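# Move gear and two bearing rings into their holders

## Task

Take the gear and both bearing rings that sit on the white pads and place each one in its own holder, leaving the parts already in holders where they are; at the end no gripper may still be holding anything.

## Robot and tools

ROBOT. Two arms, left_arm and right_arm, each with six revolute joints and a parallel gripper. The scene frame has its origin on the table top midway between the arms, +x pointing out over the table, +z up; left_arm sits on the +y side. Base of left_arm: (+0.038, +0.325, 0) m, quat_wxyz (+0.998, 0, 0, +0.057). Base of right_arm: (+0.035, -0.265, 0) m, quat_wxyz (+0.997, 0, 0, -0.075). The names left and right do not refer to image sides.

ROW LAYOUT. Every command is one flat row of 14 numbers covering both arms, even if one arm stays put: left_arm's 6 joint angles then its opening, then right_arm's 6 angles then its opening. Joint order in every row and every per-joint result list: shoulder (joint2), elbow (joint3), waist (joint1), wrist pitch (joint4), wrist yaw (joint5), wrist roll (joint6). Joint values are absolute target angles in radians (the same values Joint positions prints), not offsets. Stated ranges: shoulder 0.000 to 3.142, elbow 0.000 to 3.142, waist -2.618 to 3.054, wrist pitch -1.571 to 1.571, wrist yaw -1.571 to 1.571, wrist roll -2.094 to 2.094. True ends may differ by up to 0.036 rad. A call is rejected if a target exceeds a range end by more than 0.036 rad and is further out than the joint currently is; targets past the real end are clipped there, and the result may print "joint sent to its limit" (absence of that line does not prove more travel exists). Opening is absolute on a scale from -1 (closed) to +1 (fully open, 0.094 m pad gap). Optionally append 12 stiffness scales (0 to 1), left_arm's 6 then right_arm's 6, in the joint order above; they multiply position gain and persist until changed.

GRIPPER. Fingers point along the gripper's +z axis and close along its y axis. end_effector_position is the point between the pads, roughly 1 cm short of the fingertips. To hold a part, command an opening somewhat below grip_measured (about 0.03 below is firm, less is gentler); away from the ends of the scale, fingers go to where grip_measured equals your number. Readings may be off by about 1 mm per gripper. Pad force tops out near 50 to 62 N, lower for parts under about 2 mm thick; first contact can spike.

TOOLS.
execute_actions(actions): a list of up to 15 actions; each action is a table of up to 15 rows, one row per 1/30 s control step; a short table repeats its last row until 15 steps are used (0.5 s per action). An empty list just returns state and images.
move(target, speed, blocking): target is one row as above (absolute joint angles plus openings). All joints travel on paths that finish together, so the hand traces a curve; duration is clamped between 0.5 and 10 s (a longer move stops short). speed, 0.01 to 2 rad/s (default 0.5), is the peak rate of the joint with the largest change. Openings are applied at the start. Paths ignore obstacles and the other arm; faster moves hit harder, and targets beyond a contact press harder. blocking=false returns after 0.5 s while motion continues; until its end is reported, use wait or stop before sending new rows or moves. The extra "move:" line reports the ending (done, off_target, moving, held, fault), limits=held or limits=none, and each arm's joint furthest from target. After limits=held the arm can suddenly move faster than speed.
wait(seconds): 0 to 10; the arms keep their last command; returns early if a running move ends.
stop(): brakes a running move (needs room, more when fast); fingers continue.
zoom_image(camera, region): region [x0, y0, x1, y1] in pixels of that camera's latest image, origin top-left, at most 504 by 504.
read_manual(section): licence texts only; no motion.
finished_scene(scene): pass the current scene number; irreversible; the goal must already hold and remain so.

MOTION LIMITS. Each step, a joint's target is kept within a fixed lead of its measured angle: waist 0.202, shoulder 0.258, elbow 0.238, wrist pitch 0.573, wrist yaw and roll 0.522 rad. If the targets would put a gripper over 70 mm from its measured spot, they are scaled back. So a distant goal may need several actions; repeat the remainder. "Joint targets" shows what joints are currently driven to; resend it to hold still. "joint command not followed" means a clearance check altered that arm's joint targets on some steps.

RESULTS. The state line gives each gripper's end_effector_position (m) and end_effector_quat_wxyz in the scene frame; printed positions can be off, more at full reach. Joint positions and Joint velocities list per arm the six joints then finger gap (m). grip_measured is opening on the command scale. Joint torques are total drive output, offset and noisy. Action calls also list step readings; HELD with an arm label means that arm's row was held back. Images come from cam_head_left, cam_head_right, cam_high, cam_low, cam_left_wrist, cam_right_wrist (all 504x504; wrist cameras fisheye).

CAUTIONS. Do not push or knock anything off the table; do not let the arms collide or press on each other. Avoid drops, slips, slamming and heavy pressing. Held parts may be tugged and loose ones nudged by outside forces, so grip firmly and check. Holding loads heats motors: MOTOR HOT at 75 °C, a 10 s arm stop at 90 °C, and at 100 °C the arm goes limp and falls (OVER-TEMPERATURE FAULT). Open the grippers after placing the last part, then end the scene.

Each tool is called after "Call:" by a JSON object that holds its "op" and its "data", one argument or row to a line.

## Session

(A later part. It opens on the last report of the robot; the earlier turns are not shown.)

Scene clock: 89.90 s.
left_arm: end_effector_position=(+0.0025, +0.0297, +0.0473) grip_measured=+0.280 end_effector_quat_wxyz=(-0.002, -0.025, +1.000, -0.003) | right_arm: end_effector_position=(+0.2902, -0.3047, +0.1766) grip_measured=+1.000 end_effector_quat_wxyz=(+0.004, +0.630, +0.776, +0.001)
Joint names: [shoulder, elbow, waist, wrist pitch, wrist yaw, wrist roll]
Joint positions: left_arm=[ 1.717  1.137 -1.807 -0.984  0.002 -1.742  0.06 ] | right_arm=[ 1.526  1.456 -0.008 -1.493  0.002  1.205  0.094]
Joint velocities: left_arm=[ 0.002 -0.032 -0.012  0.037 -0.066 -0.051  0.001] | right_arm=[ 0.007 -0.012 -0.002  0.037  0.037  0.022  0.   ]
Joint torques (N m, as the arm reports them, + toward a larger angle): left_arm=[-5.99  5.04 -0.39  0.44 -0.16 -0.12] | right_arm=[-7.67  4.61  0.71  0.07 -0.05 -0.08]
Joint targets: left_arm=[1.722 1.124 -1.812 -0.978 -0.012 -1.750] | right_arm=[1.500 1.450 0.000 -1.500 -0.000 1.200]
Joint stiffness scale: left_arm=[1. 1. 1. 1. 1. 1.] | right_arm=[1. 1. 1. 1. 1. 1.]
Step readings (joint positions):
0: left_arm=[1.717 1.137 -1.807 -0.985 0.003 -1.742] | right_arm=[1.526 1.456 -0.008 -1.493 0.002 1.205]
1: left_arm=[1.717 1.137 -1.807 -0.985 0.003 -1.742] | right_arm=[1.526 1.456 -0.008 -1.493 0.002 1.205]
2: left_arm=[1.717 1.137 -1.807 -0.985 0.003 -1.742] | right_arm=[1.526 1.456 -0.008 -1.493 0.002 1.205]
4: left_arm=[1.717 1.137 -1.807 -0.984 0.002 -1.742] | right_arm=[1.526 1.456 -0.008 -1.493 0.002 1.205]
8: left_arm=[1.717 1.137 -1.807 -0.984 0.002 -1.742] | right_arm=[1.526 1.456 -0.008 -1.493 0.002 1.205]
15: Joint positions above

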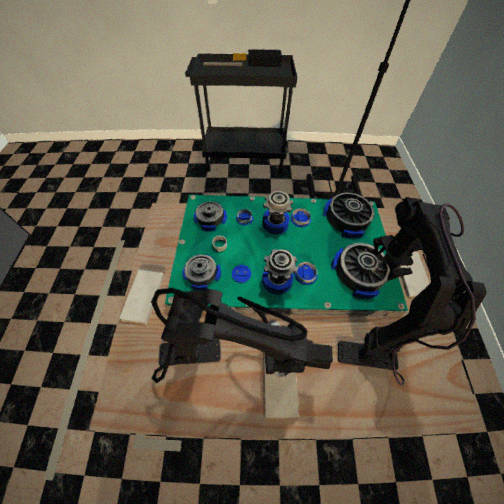

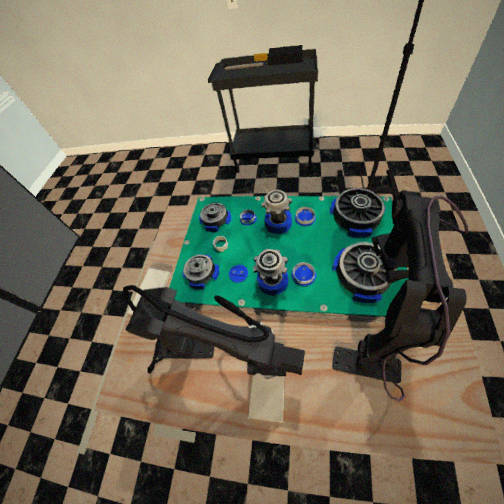

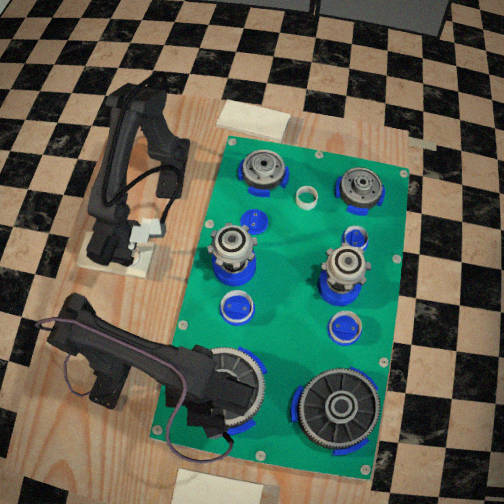

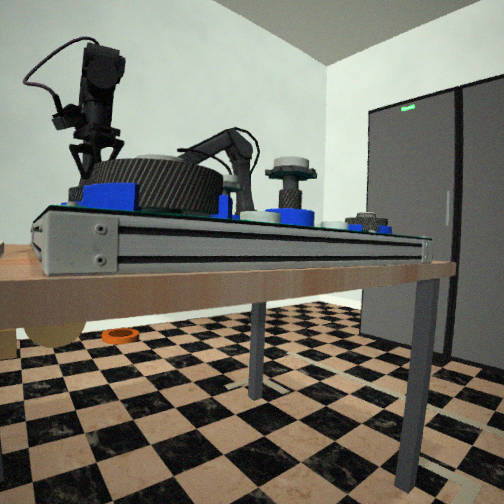

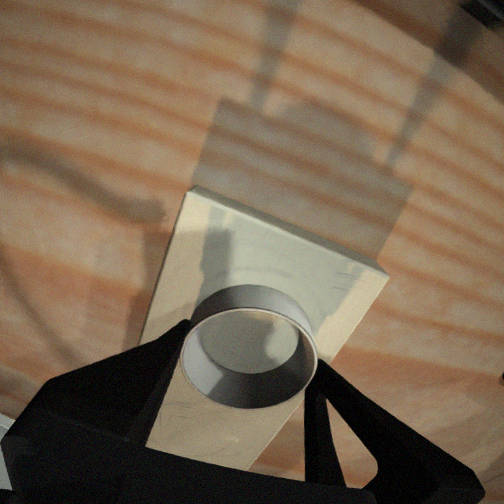

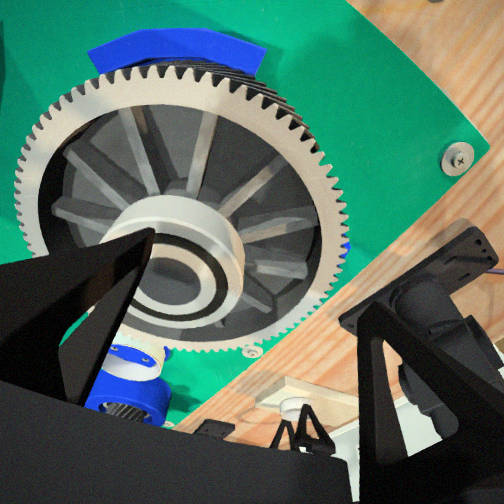

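Call:
{"op": "move", "data": {
  "target": [1.40,1.27,-1.55,-1.42,-0.012,-1.75,0.24,1.50,1.45,0.0,-1.5,0,1.2,1],
  "speed": 0.7
}}

Call:
{"op": "move", "data": {
  "target": [1.40,1.27,-0.72,-1.42,-0.012,-1.8,0.24,1.50,1.45,0.0,-1.5,0,1.2,1],
  "speed": 1.0
}}

Call:
{"op": "move", "data": {
  "target": [1.70,1.50,-0.648,-1.335,-0.012,-1.8,0.24,1.50,1.45,0.0,-1.5,0,1.2,1],
  "speed": 0.5
}}

Scene clock: 92.37 s.
left_arm: end_effector_position=(+0.0689, +0.0981, +0.1465) grip_measured=+0.280 end_effector_quat_wxyz=(+0.001, -0.150, +0.989, +0.003) | right_arm: end_effector_position=(+0.2902, -0.3047, +0.1766) grip_measured=+1.000 end_effector_quat_wxyz=(+0.004, +0.630, +0.776, +0.001)
Joint names: [shoulder, elbow, waist, wrist pitch, wrist yaw, wrist roll]
Joint positions: left_arm=[ 1.417  1.238 -1.557 -1.399 -0.002 -1.743  0.06 ] | right_arm=[ 1.526  1.456 -0.008 -1.493  0.002  1.205  0.094]
Joint velocities: left_arm=[-0.002 -0.017 -0.007 -0.037  0.007 -0.051 -0.001] | right_arm=[ 0.017 -0.007 -0.007  0.051 -0.095 -0.037  0.   ]
Joint torques (N m, as the arm reports them, + toward a larger angle): left_arm=[-5.48  9.38  0.58  0.1  -0.12 -0.1 ] | right_arm=[-7.69  4.58  0.73  0.06 -0.06 -0.08]
Joint targets: left_arm=[1.400 1.270 -1.550 -1.420 -0.012 -1.750] | right_arm=[1.500 1.450 0.000 -1.500 0.000 1.200]
Joint stiffness scale: left_arm=[1. 1. 1. 1. 1. 1.] | right_arm=[1. 1. 1. 1. 1. 1.]
move: off_target (left_arm, right_arm); limits=none; left_arm: farthest joint: the elbow, 0.032 radians from its target (0.133 radians at the start); right_arm: farthest joint: the shoulder, 0.026 radians from its target (0.026 radians at the start)

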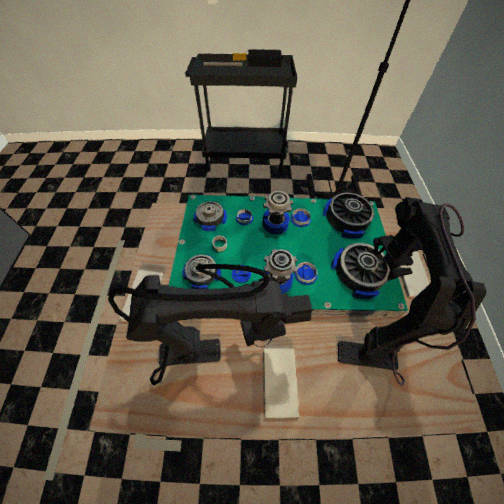

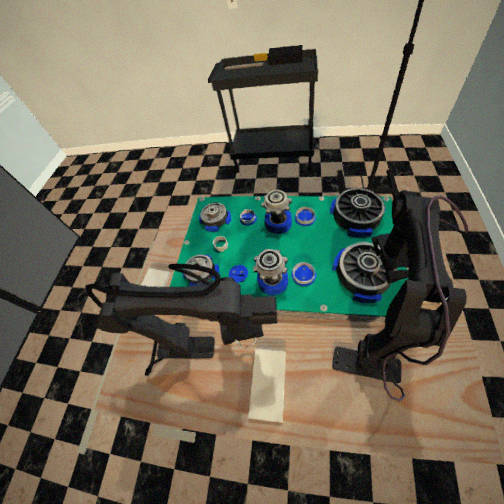

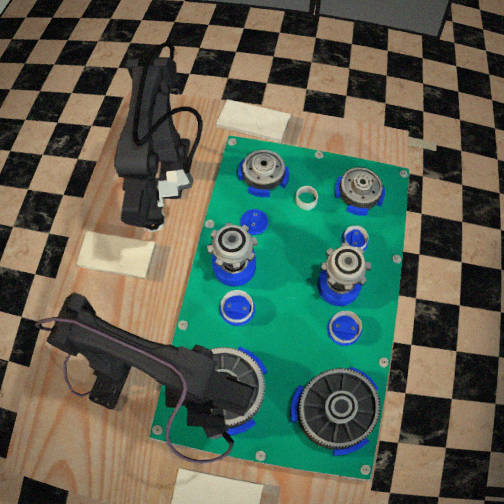

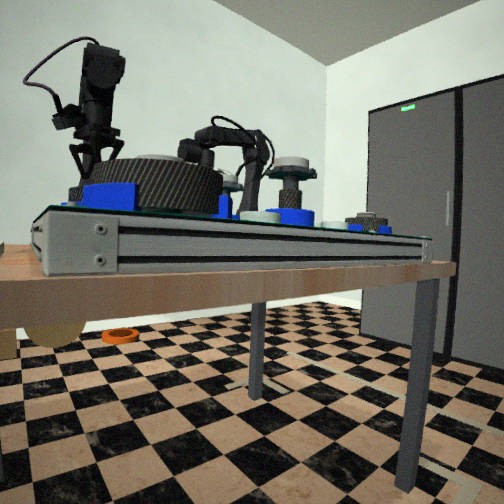

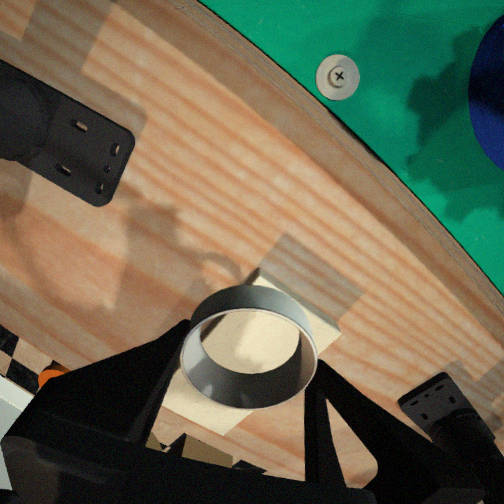

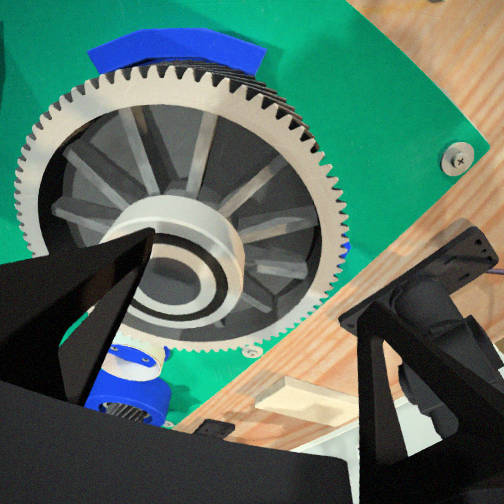

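Scene clock: 93.77 s.
left_arm: end_effector_position=(+0.2273, +0.1957, +0.1465) grip_measured=+0.280 end_effector_quat_wxyz=(+0.002, -0.557, +0.831, +0.005) | right_arm: end_effector_position=(+0.2902, -0.3047, +0.1766) grip_measured=+1.000 end_effector_quat_wxyz=(+0.004, +0.630, +0.776, +0.001)
Joint names: [shoulder, elbow, waist, wrist pitch, wrist yaw, wrist roll]
Joint positions: left_arm=[ 1.417  1.238 -0.725 -1.399 -0.006 -1.792  0.06 ] | right_arm=[ 1.526  1.456 -0.008 -1.493  0.002  1.205  0.094]
Joint velocities: left_arm=[-0.012 -0.012 -0.027 -0.066 -0.007  0.066 -0.001] | right_arm=[ 0.002  0.007 -0.007 -0.022  0.051  0.051  0.   ]
Joint torques (N m, as the arm reports them, + toward a larger angle): left_arm=[-5.5   9.28  0.52  0.08 -0.09 -0.08] | right_arm=[-7.63  4.56  0.73  0.06 -0.06 -0.09]
Joint targets: left_arm=[1.400 1.270 -0.720 -1.420 -0.012 -1.800] | right_arm=[1.500 1.450 -0.000 -1.500 -0.000 1.200]
Joint stiffness scale: left_arm=[1. 1. 1. 1. 1. 1.] | right_arm=[1. 1. 1. 1. 1. 1.]
move: off_target (left_arm, right_arm); limits=none; left_arm: farthest joint: the elbow, 0.032 radians from its target (0.032 radians at the start); right_arm: farthest joint: the shoulder, 0.026 radians from its target (0.026 radians at the start)

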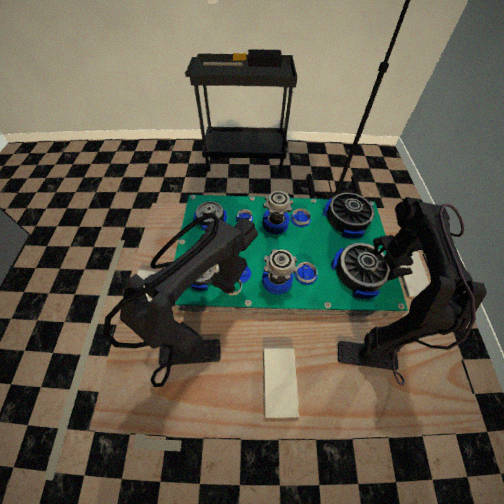

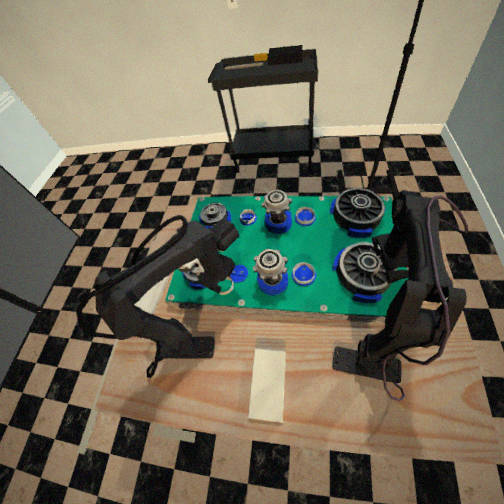

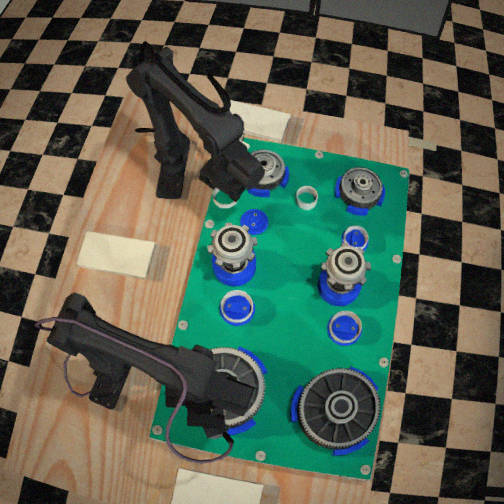

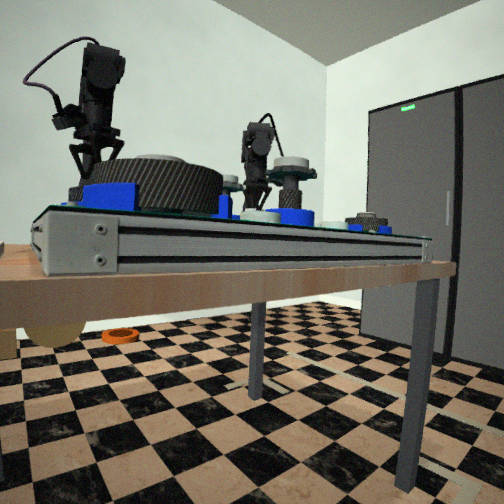

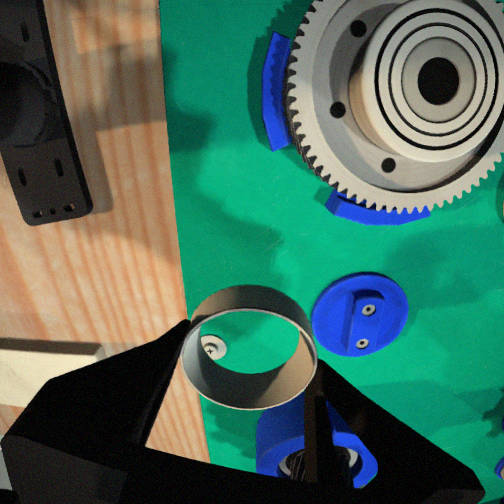

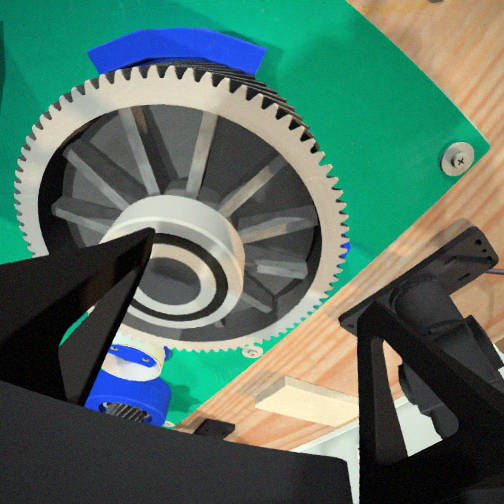

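Scene clock: 94.73 s.
left_arm: end_effector_position=(+0.3009, +0.1701, +0.1317) grip_measured=+0.280 end_effector_quat_wxyz=(+0.002, -0.586, +0.811, +0.004) | right_arm: end_effector_position=(+0.2902, -0.3047, +0.1766) grip_measured=+1.000 end_effector_quat_wxyz=(+0.004, +0.630, +0.776, +0.001)
Joint names: [shoulder, elbow, waist, wrist pitch, wrist yaw, wrist roll]
Joint positions: left_arm=[ 1.702  1.461 -0.655 -1.335 -0.006 -1.792  0.06 ] | right_arm=[ 1.526  1.456 -0.008 -1.493  0.002  1.205  0.094]
Joint velocities: left_arm=[ 0.002 -0.002 -0.007  0.022  0.037 -0.037 -0.   ] | right_arm=[-0.017  0.017 -0.012  0.037 -0.007  0.007  0.   ]
Joint torques (N m, as the arm reports them, + toward a larger angle): left_arm=[-6.55  9.94  0.69  0.35 -0.1  -0.12] | right_arm=[-7.69  4.55  0.69  0.06 -0.06 -0.08]
Joint targets: left_arm=[1.700 1.500 -0.648 -1.335 -0.012 -1.800] | right_arm=[1.500 1.450 -0.000 -1.500 0.000 1.200]
Joint stiffness scale: left_arm=[1. 1. 1. 1. 1. 1.] | right_arm=[1. 1. 1. 1. 1. 1.]
move: off_target (left_arm, right_arm); limits=none; left_arm: farthest joint: the elbow, 0.039 radians from its target (0.262 radians at the start); right_arm: farthest joint: the shoulder, 0.026 radians from its target (0.026 radians at the start)

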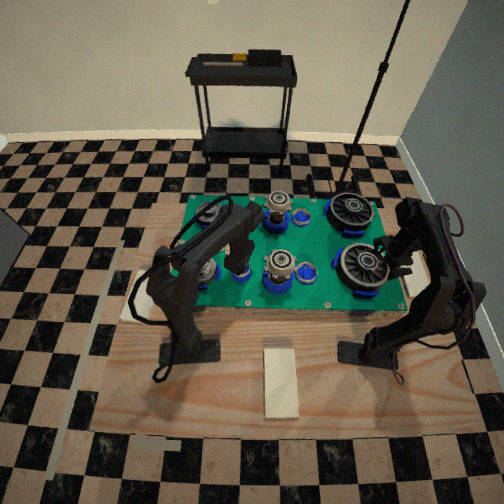

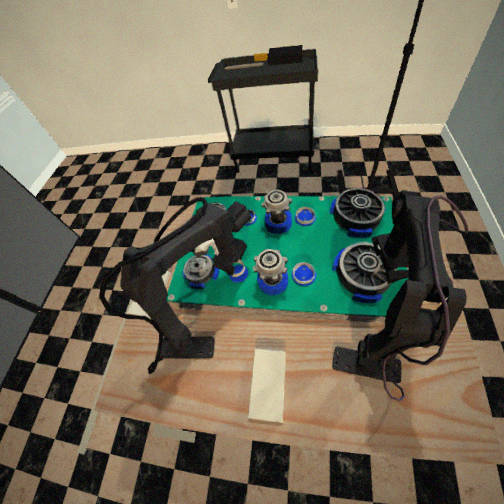

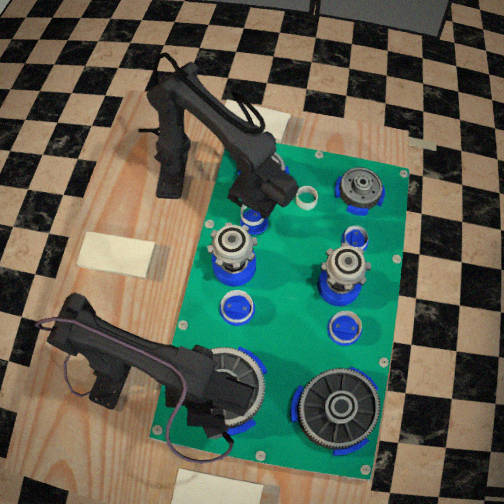

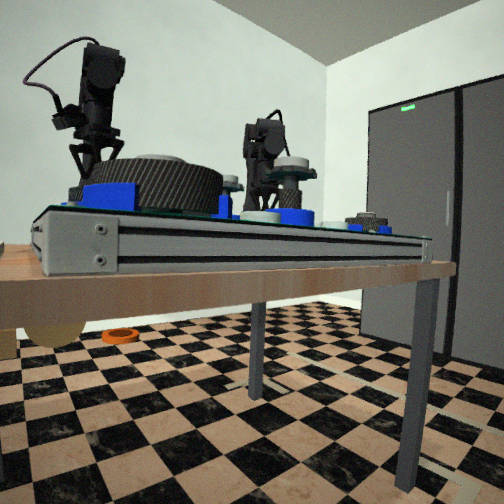

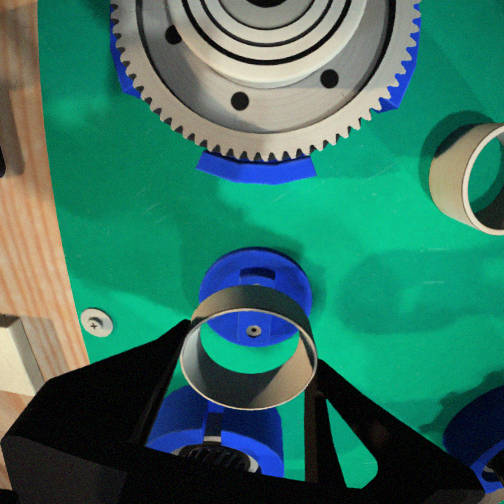

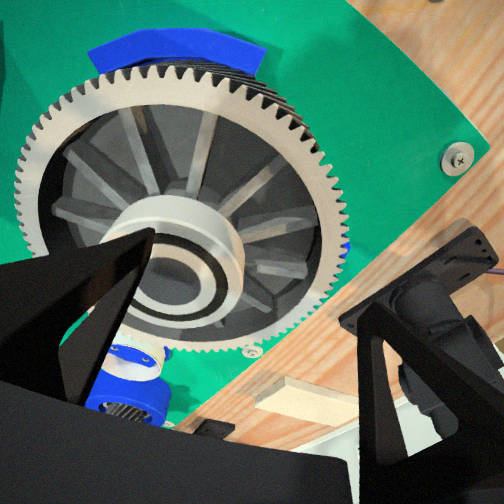

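Call:
{"op": "move", "data": {
  "target": [1.712,1.378,-0.648,-1.238,-0.012,-1.8,0.24,1.50,1.45,0.0,-1.5,0,1.2,1],
  "speed": 0.2
}}

Call:
{"op": "zoom_image", "data": {
  "camera": "cam_left_wrist",
  "region": [150, 230, 350, 430]
}}

Scene clock: 96.37 s.
left_arm: end_effector_position=(+0.3043, +0.1681, +0.1116) grip_measured=+0.280 end_effector_quat_wxyz=(+0.004, -0.586, +0.810, -0.002) | right_arm: end_effector_position=(+0.2902, -0.3047, +0.1766) grip_measured=+1.000 end_effector_quat_wxyz=(+0.004, +0.630, +0.776, +0.001)
Joint names: [shoulder, elbow, waist, wrist pitch, wrist yaw, wrist roll]
Joint positions: left_arm=[ 1.709  1.39  -0.655 -1.245 -0.006 -1.792  0.06 ] | right_arm=[ 1.526  1.456 -0.008 -1.493  0.002  1.205  0.094]
Joint velocities: left_arm=[ 0.007 -0.022 -0.007 -0.051  0.081  0.007 -0.   ] | right_arm=[ 0.007 -0.027  0.007  0.051 -0.007  0.095  0.   ]
Joint torques (N m, as the arm reports them, + toward a larger angle): left_arm=[-6.27  5.48  0.61  0.44 -0.08 -0.11] | right_arm=[-7.66  4.57  0.69  0.05 -0.07 -0.09]
Joint targets: left_arm=[1.712 1.378 -0.648 -1.238 -0.012 -1.800] | right_arm=[1.500 1.450 0.000 -1.500 0.000 1.200]
Joint stiffness scale: left_arm=[1. 1. 1. 1. 1. 1.] | right_arm=[1. 1. 1. 1. 1. 1.]
move: off_target (right_arm); limits=none; left_arm: farthest joint: the elbow, 0.012 radians from its target (0.083 radians at the start); right_arm: farthest joint: the shoulder, 0.026 radians from its target (0.026 radians at the start)

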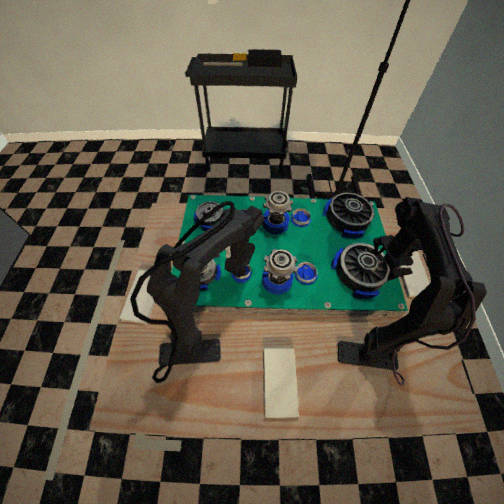

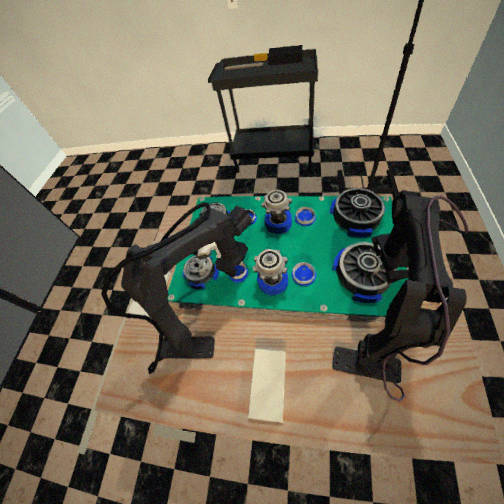

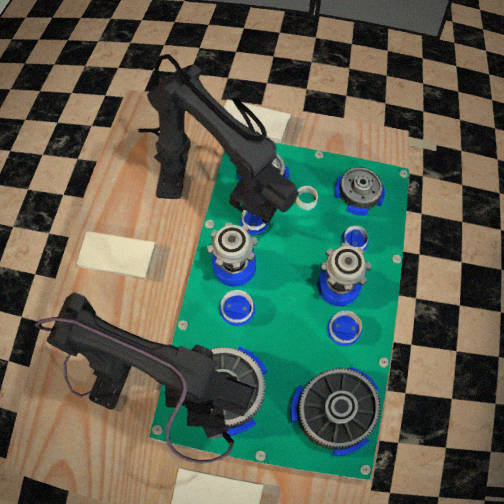

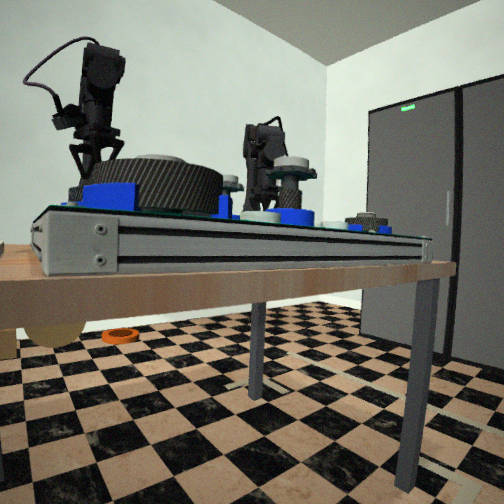

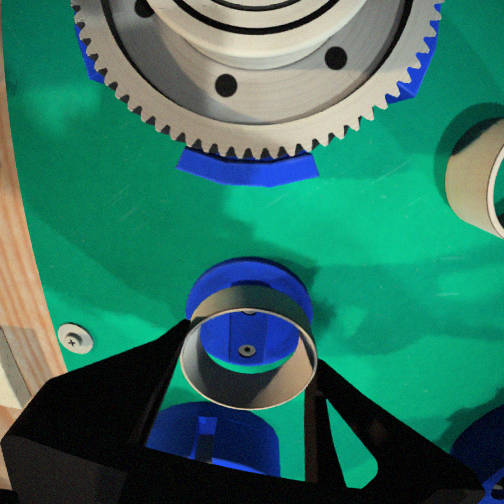

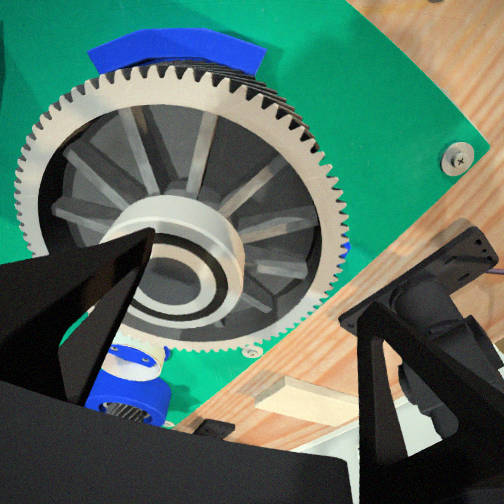

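Region (150, 230, 350, 430) of cam_left_wrist's 504x504 image, scaled by 2.520, with more detail than that image has.

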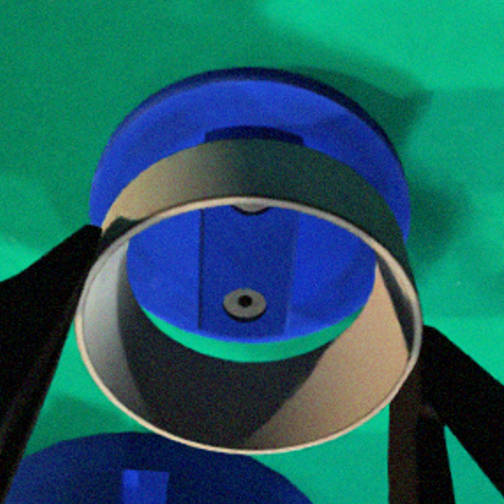

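Call:
{"op": "move", "data": {
  "target": [1.722,1.312,-0.65,-1.18,-0.012,-1.8,0.24,1.50,1.45,0.0,-1.5,0,1.2,1],
  "speed": 0.08
}}

Call:
{"op": "zoom_image", "data": {
  "camera": "cam_left_wrist",
  "region": [150, 230, 350, 430]
}}

Scene clock: 98.10 s.
left_arm: end_effector_position=(+0.3028, +0.1692, +0.0975) grip_measured=+0.280 end_effector_quat_wxyz=(+0.004, -0.586, +0.810, -0.001) | right_arm: end_effector_position=(+0.2902, -0.3047, +0.1766) grip_measured=+1.000 end_effector_quat_wxyz=(+0.004, +0.630, +0.776, +0.001)
Joint names: [shoulder, elbow, waist, wrist pitch, wrist yaw, wrist roll]
Joint positions: left_arm=[ 1.709  1.334 -0.655 -1.19  -0.007 -1.792  0.06 ] | right_arm=[ 1.526  1.456 -0.008 -1.493  0.002  1.205  0.094]
Joint velocities: left_arm=[-0.022  0.012 -0.012 -0.095 -0.022 -0.037  0.   ] | right_arm=[-0.007 -0.032  0.002  0.125 -0.022 -0.051  0.   ]
Joint torques (N m, as the arm reports them, + toward a larger angle): left_arm=[-5.53  4.56  0.44  0.47 -0.08 -0.12] | right_arm=[-7.68  4.6   0.76  0.06 -0.06 -0.08]
Joint targets: left_arm=[1.722 1.312 -0.650 -1.180 -0.012 -1.800] | right_arm=[1.500 1.450 -0.000 -1.500 -0.000 1.200]
Joint stiffness scale: left_arm=[1. 1. 1. 1. 1. 1.] | right_arm=[1. 1. 1. 1. 1. 1.]
move: off_target (left_arm, right_arm); limits=none; left_arm: farthest joint: the elbow, 0.022 radians from its target (0.078 radians at the start); right_arm: farthest joint: the shoulder, 0.026 radians from its target (0.026 radians at the start)

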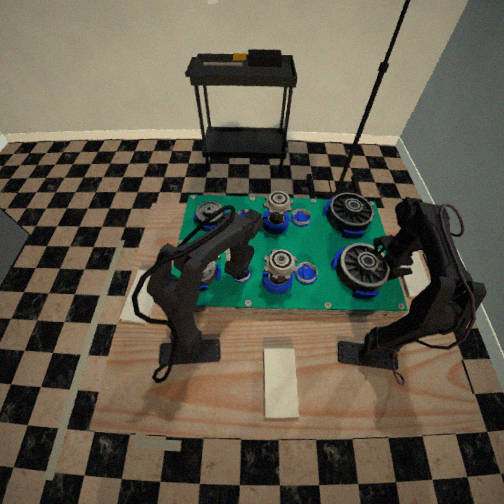

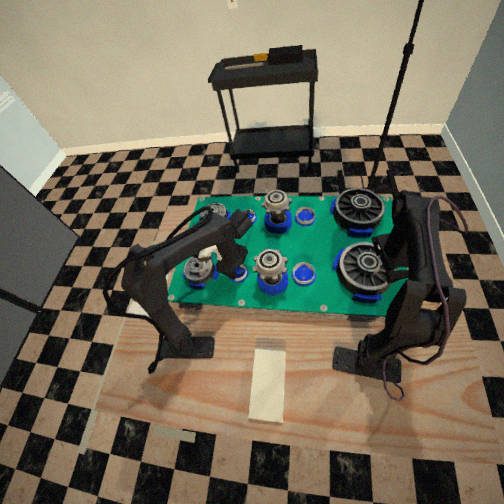

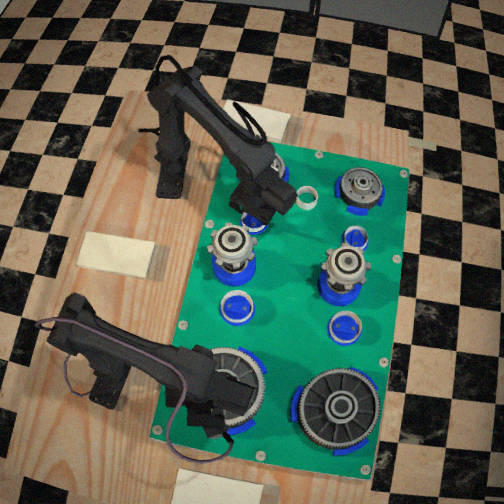

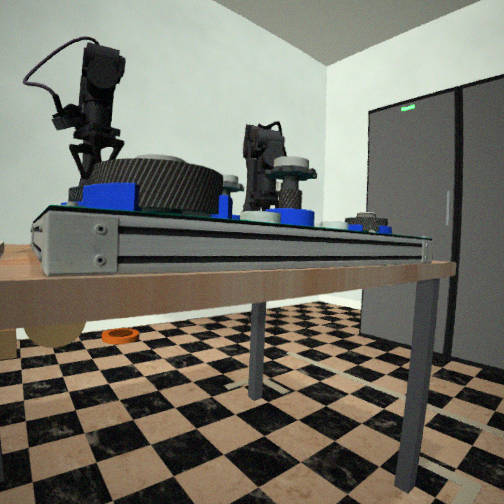

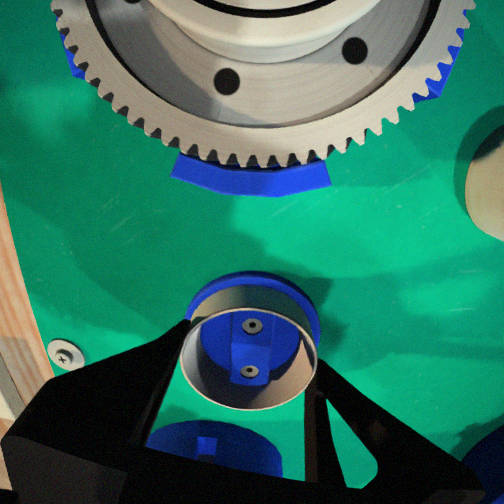

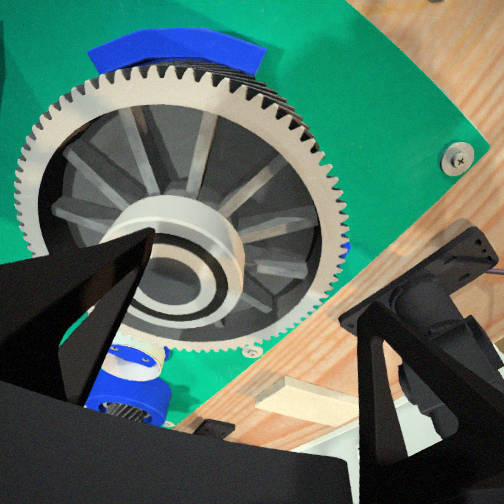

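Region (150, 230, 350, 430) of cam_left_wrist's 504x504 image, scaled by 2.520, with more detail than that image has.

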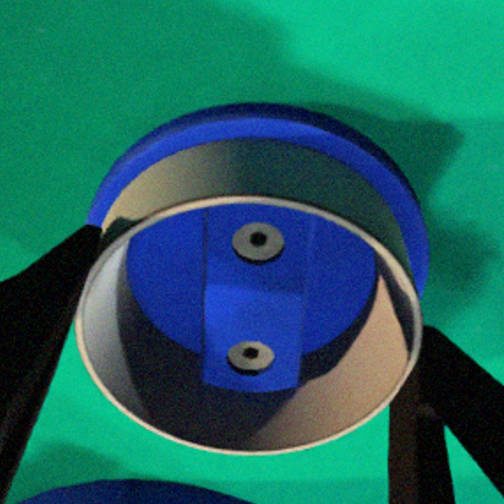

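Call:
{"op": "execute_actions", "data": {
  "actions": [
    [[1.70,1.33,-0.652,-1.185,-0.012,-1.8,0.75,1.50,1.45,0.0,-1.5,0,1.2,1]],
    [[1.69,1.44,-0.652,-1.29,-0.012,-1.8,0.75,1.50,1.45,0.0,-1.5,0,1.2,1]],
    [[1.60,1.46,-0.62,-1.40,-0.012,-1.8,0.75,1.50,1.45,0.0,-1.5,0,1.2,1]]
  ]
}}

Scene clock: 99.83 s.
left_arm: end_effector_position=(+0.2891, +0.1872, +0.1504) grip_measured=+0.748 end_effector_quat_wxyz=(+0.006, -0.598, +0.801, -0.008) | right_arm: end_effector_position=(+0.2902, -0.3047, +0.1766) grip_measured=+1.000 end_effector_quat_wxyz=(+0.004, +0.630, +0.776, +0.001)
Joint names: [shoulder, elbow, waist, wrist pitch, wrist yaw, wrist roll]
Joint positions: left_arm=[ 1.61   1.435 -0.625 -1.377 -0.006 -1.793  0.082] | right_arm=[ 1.526  1.456 -0.008 -1.493  0.002  1.205  0.094]
Joint velocities: left_arm=[-0.002  0.002 -0.002 -0.037  0.007  0.007  0.001] | right_arm=[ 0.007  0.007 -0.022 -0.022 -0.022  0.022  0.   ]
Joint torques (N m, as the arm reports them, + toward a larger angle): left_arm=[-6.37  8.76  0.41  0.14 -0.1  -0.09] | right_arm=[-7.71  4.51  0.72  0.05 -0.06 -0.08]
Joint targets: left_arm=[1.600 1.460 -0.620 -1.400 -0.012 -1.800] | right_arm=[1.500 1.450 -0.000 -1.500 0.000 1.200]
Joint stiffness scale: left_arm=[1. 1. 1. 1. 1. 1.] | right_arm=[1. 1. 1. 1. 1. 1.]
Step readings (joint positions; steps 1 to 15: 1st action; 16 to 30: 2nd action; 31 to 45: 3rd action):
0: left_arm=[1.709 1.334 -0.655 -1.190 -0.007 -1.792] | right_arm=[1.526 1.456 -0.008 -1.493 0.002 1.205]
1: left_arm=[1.709 1.334 -0.655 -1.190 -0.007 -1.792] | right_arm=[1.526 1.456 -0.008 -1.493 0.002 1.205]
2: left_arm=[1.709 1.334 -0.655 -1.190 -0.007 -1.792] | right_arm=[1.526 1.456 -0.008 -1.493 0.002 1.205]
4: left_arm=[1.709 1.334 -0.655 -1.190 -0.007 -1.792] | right_arm=[1.526 1.456 -0.008 -1.493 0.002 1.205]
8: left_arm=[1.709 1.334 -0.655 -1.190 -0.007 -1.792] | right_arm=[1.526 1.456 -0.008 -1.493 0.002 1.205]
15: left_arm=[1.709 1.334 -0.655 -1.190 -0.007 -1.792] | right_arm=[1.526 1.456 -0.008 -1.493 0.002 1.205]
16: left_arm=[1.710 1.344 -0.655 -1.203 -0.007 -1.793] | right_arm=[1.526 1.456 -0.008 -1.493 0.002 1.205]
17: left_arm=[1.712 1.362 -0.655 -1.221 -0.007 -1.793] | right_arm=[1.526 1.456 -0.008 -1.493 0.002 1.205]
19: left_arm=[1.710 1.397 -0.655 -1.239 -0.007 -1.793] | right_arm=[1.526 1.456 -0.008 -1.493 0.002 1.205]
23: left_arm=[1.708 1.413 -0.655 -1.251 -0.007 -1.793] | right_arm=[1.526 1.456 -0.008 -1.493 0.002 1.205]
30: left_arm=[1.708 1.413 -0.655 -1.266 -0.007 -1.793] | right_arm=[1.526 1.456 -0.008 -1.493 0.002 1.205]
31: left_arm=[1.701 1.413 -0.653 -1.273 -0.006 -1.793] | right_arm=[1.526 1.456 -0.008 -1.493 0.002 1.205]
32: left_arm=[1.688 1.413 -0.647 -1.292 -0.006 -1.793] | right_arm=[1.526 1.456 -0.008 -1.493 0.002 1.205]
34: left_arm=[1.649 1.416 -0.633 -1.326 -0.006 -1.793] | right_arm=[1.526 1.456 -0.008 -1.493 0.002 1.205]
38: left_arm=[1.610 1.434 -0.625 -1.363 -0.006 -1.793] | right_arm=[1.526 1.456 -0.008 -1.493 0.002 1.205]
45: Joint positions above

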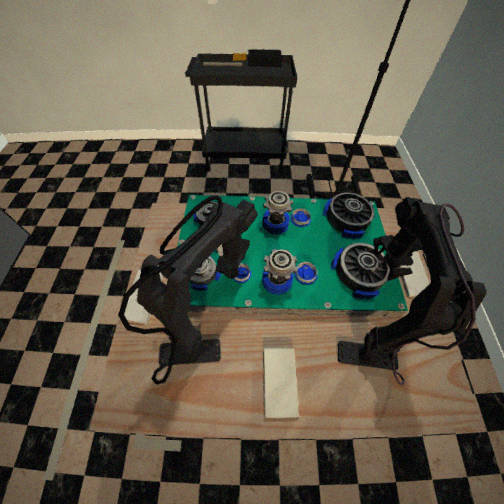

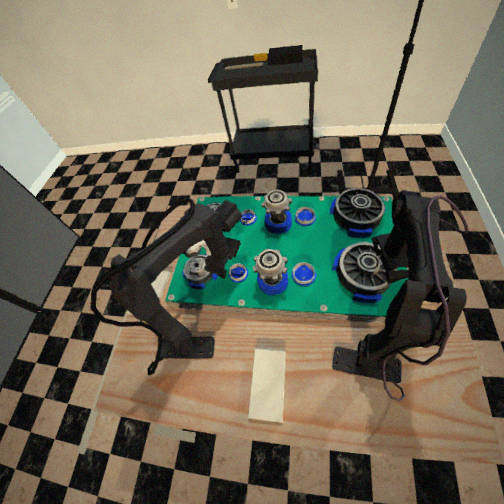

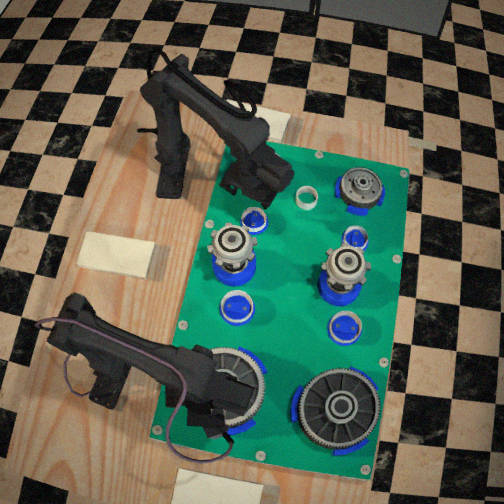

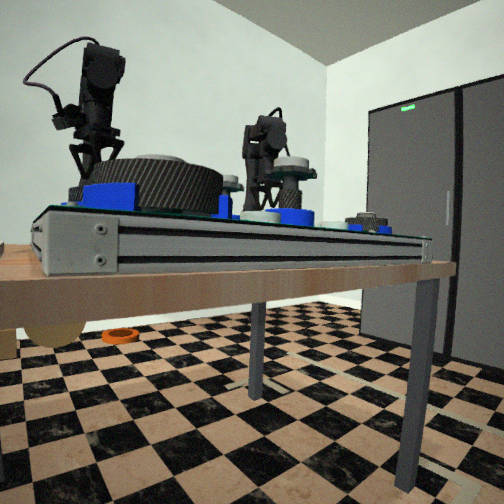

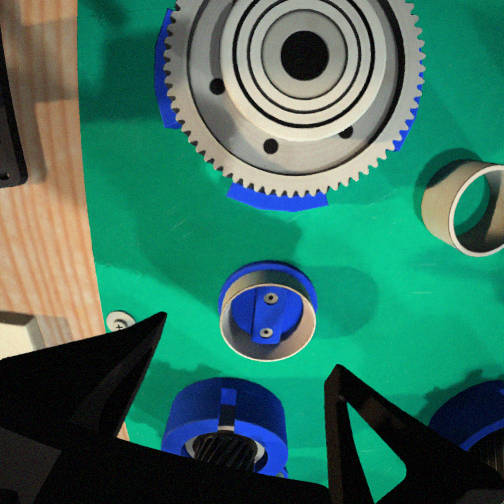

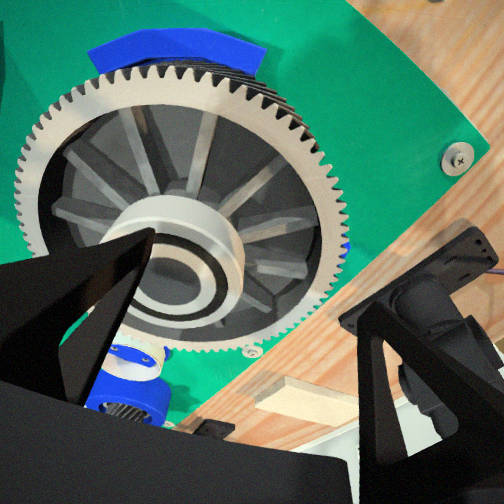

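Call:
{"op": "finished_scene", "data": {
  "scene": 1
}}

The scene is finished: the task was done.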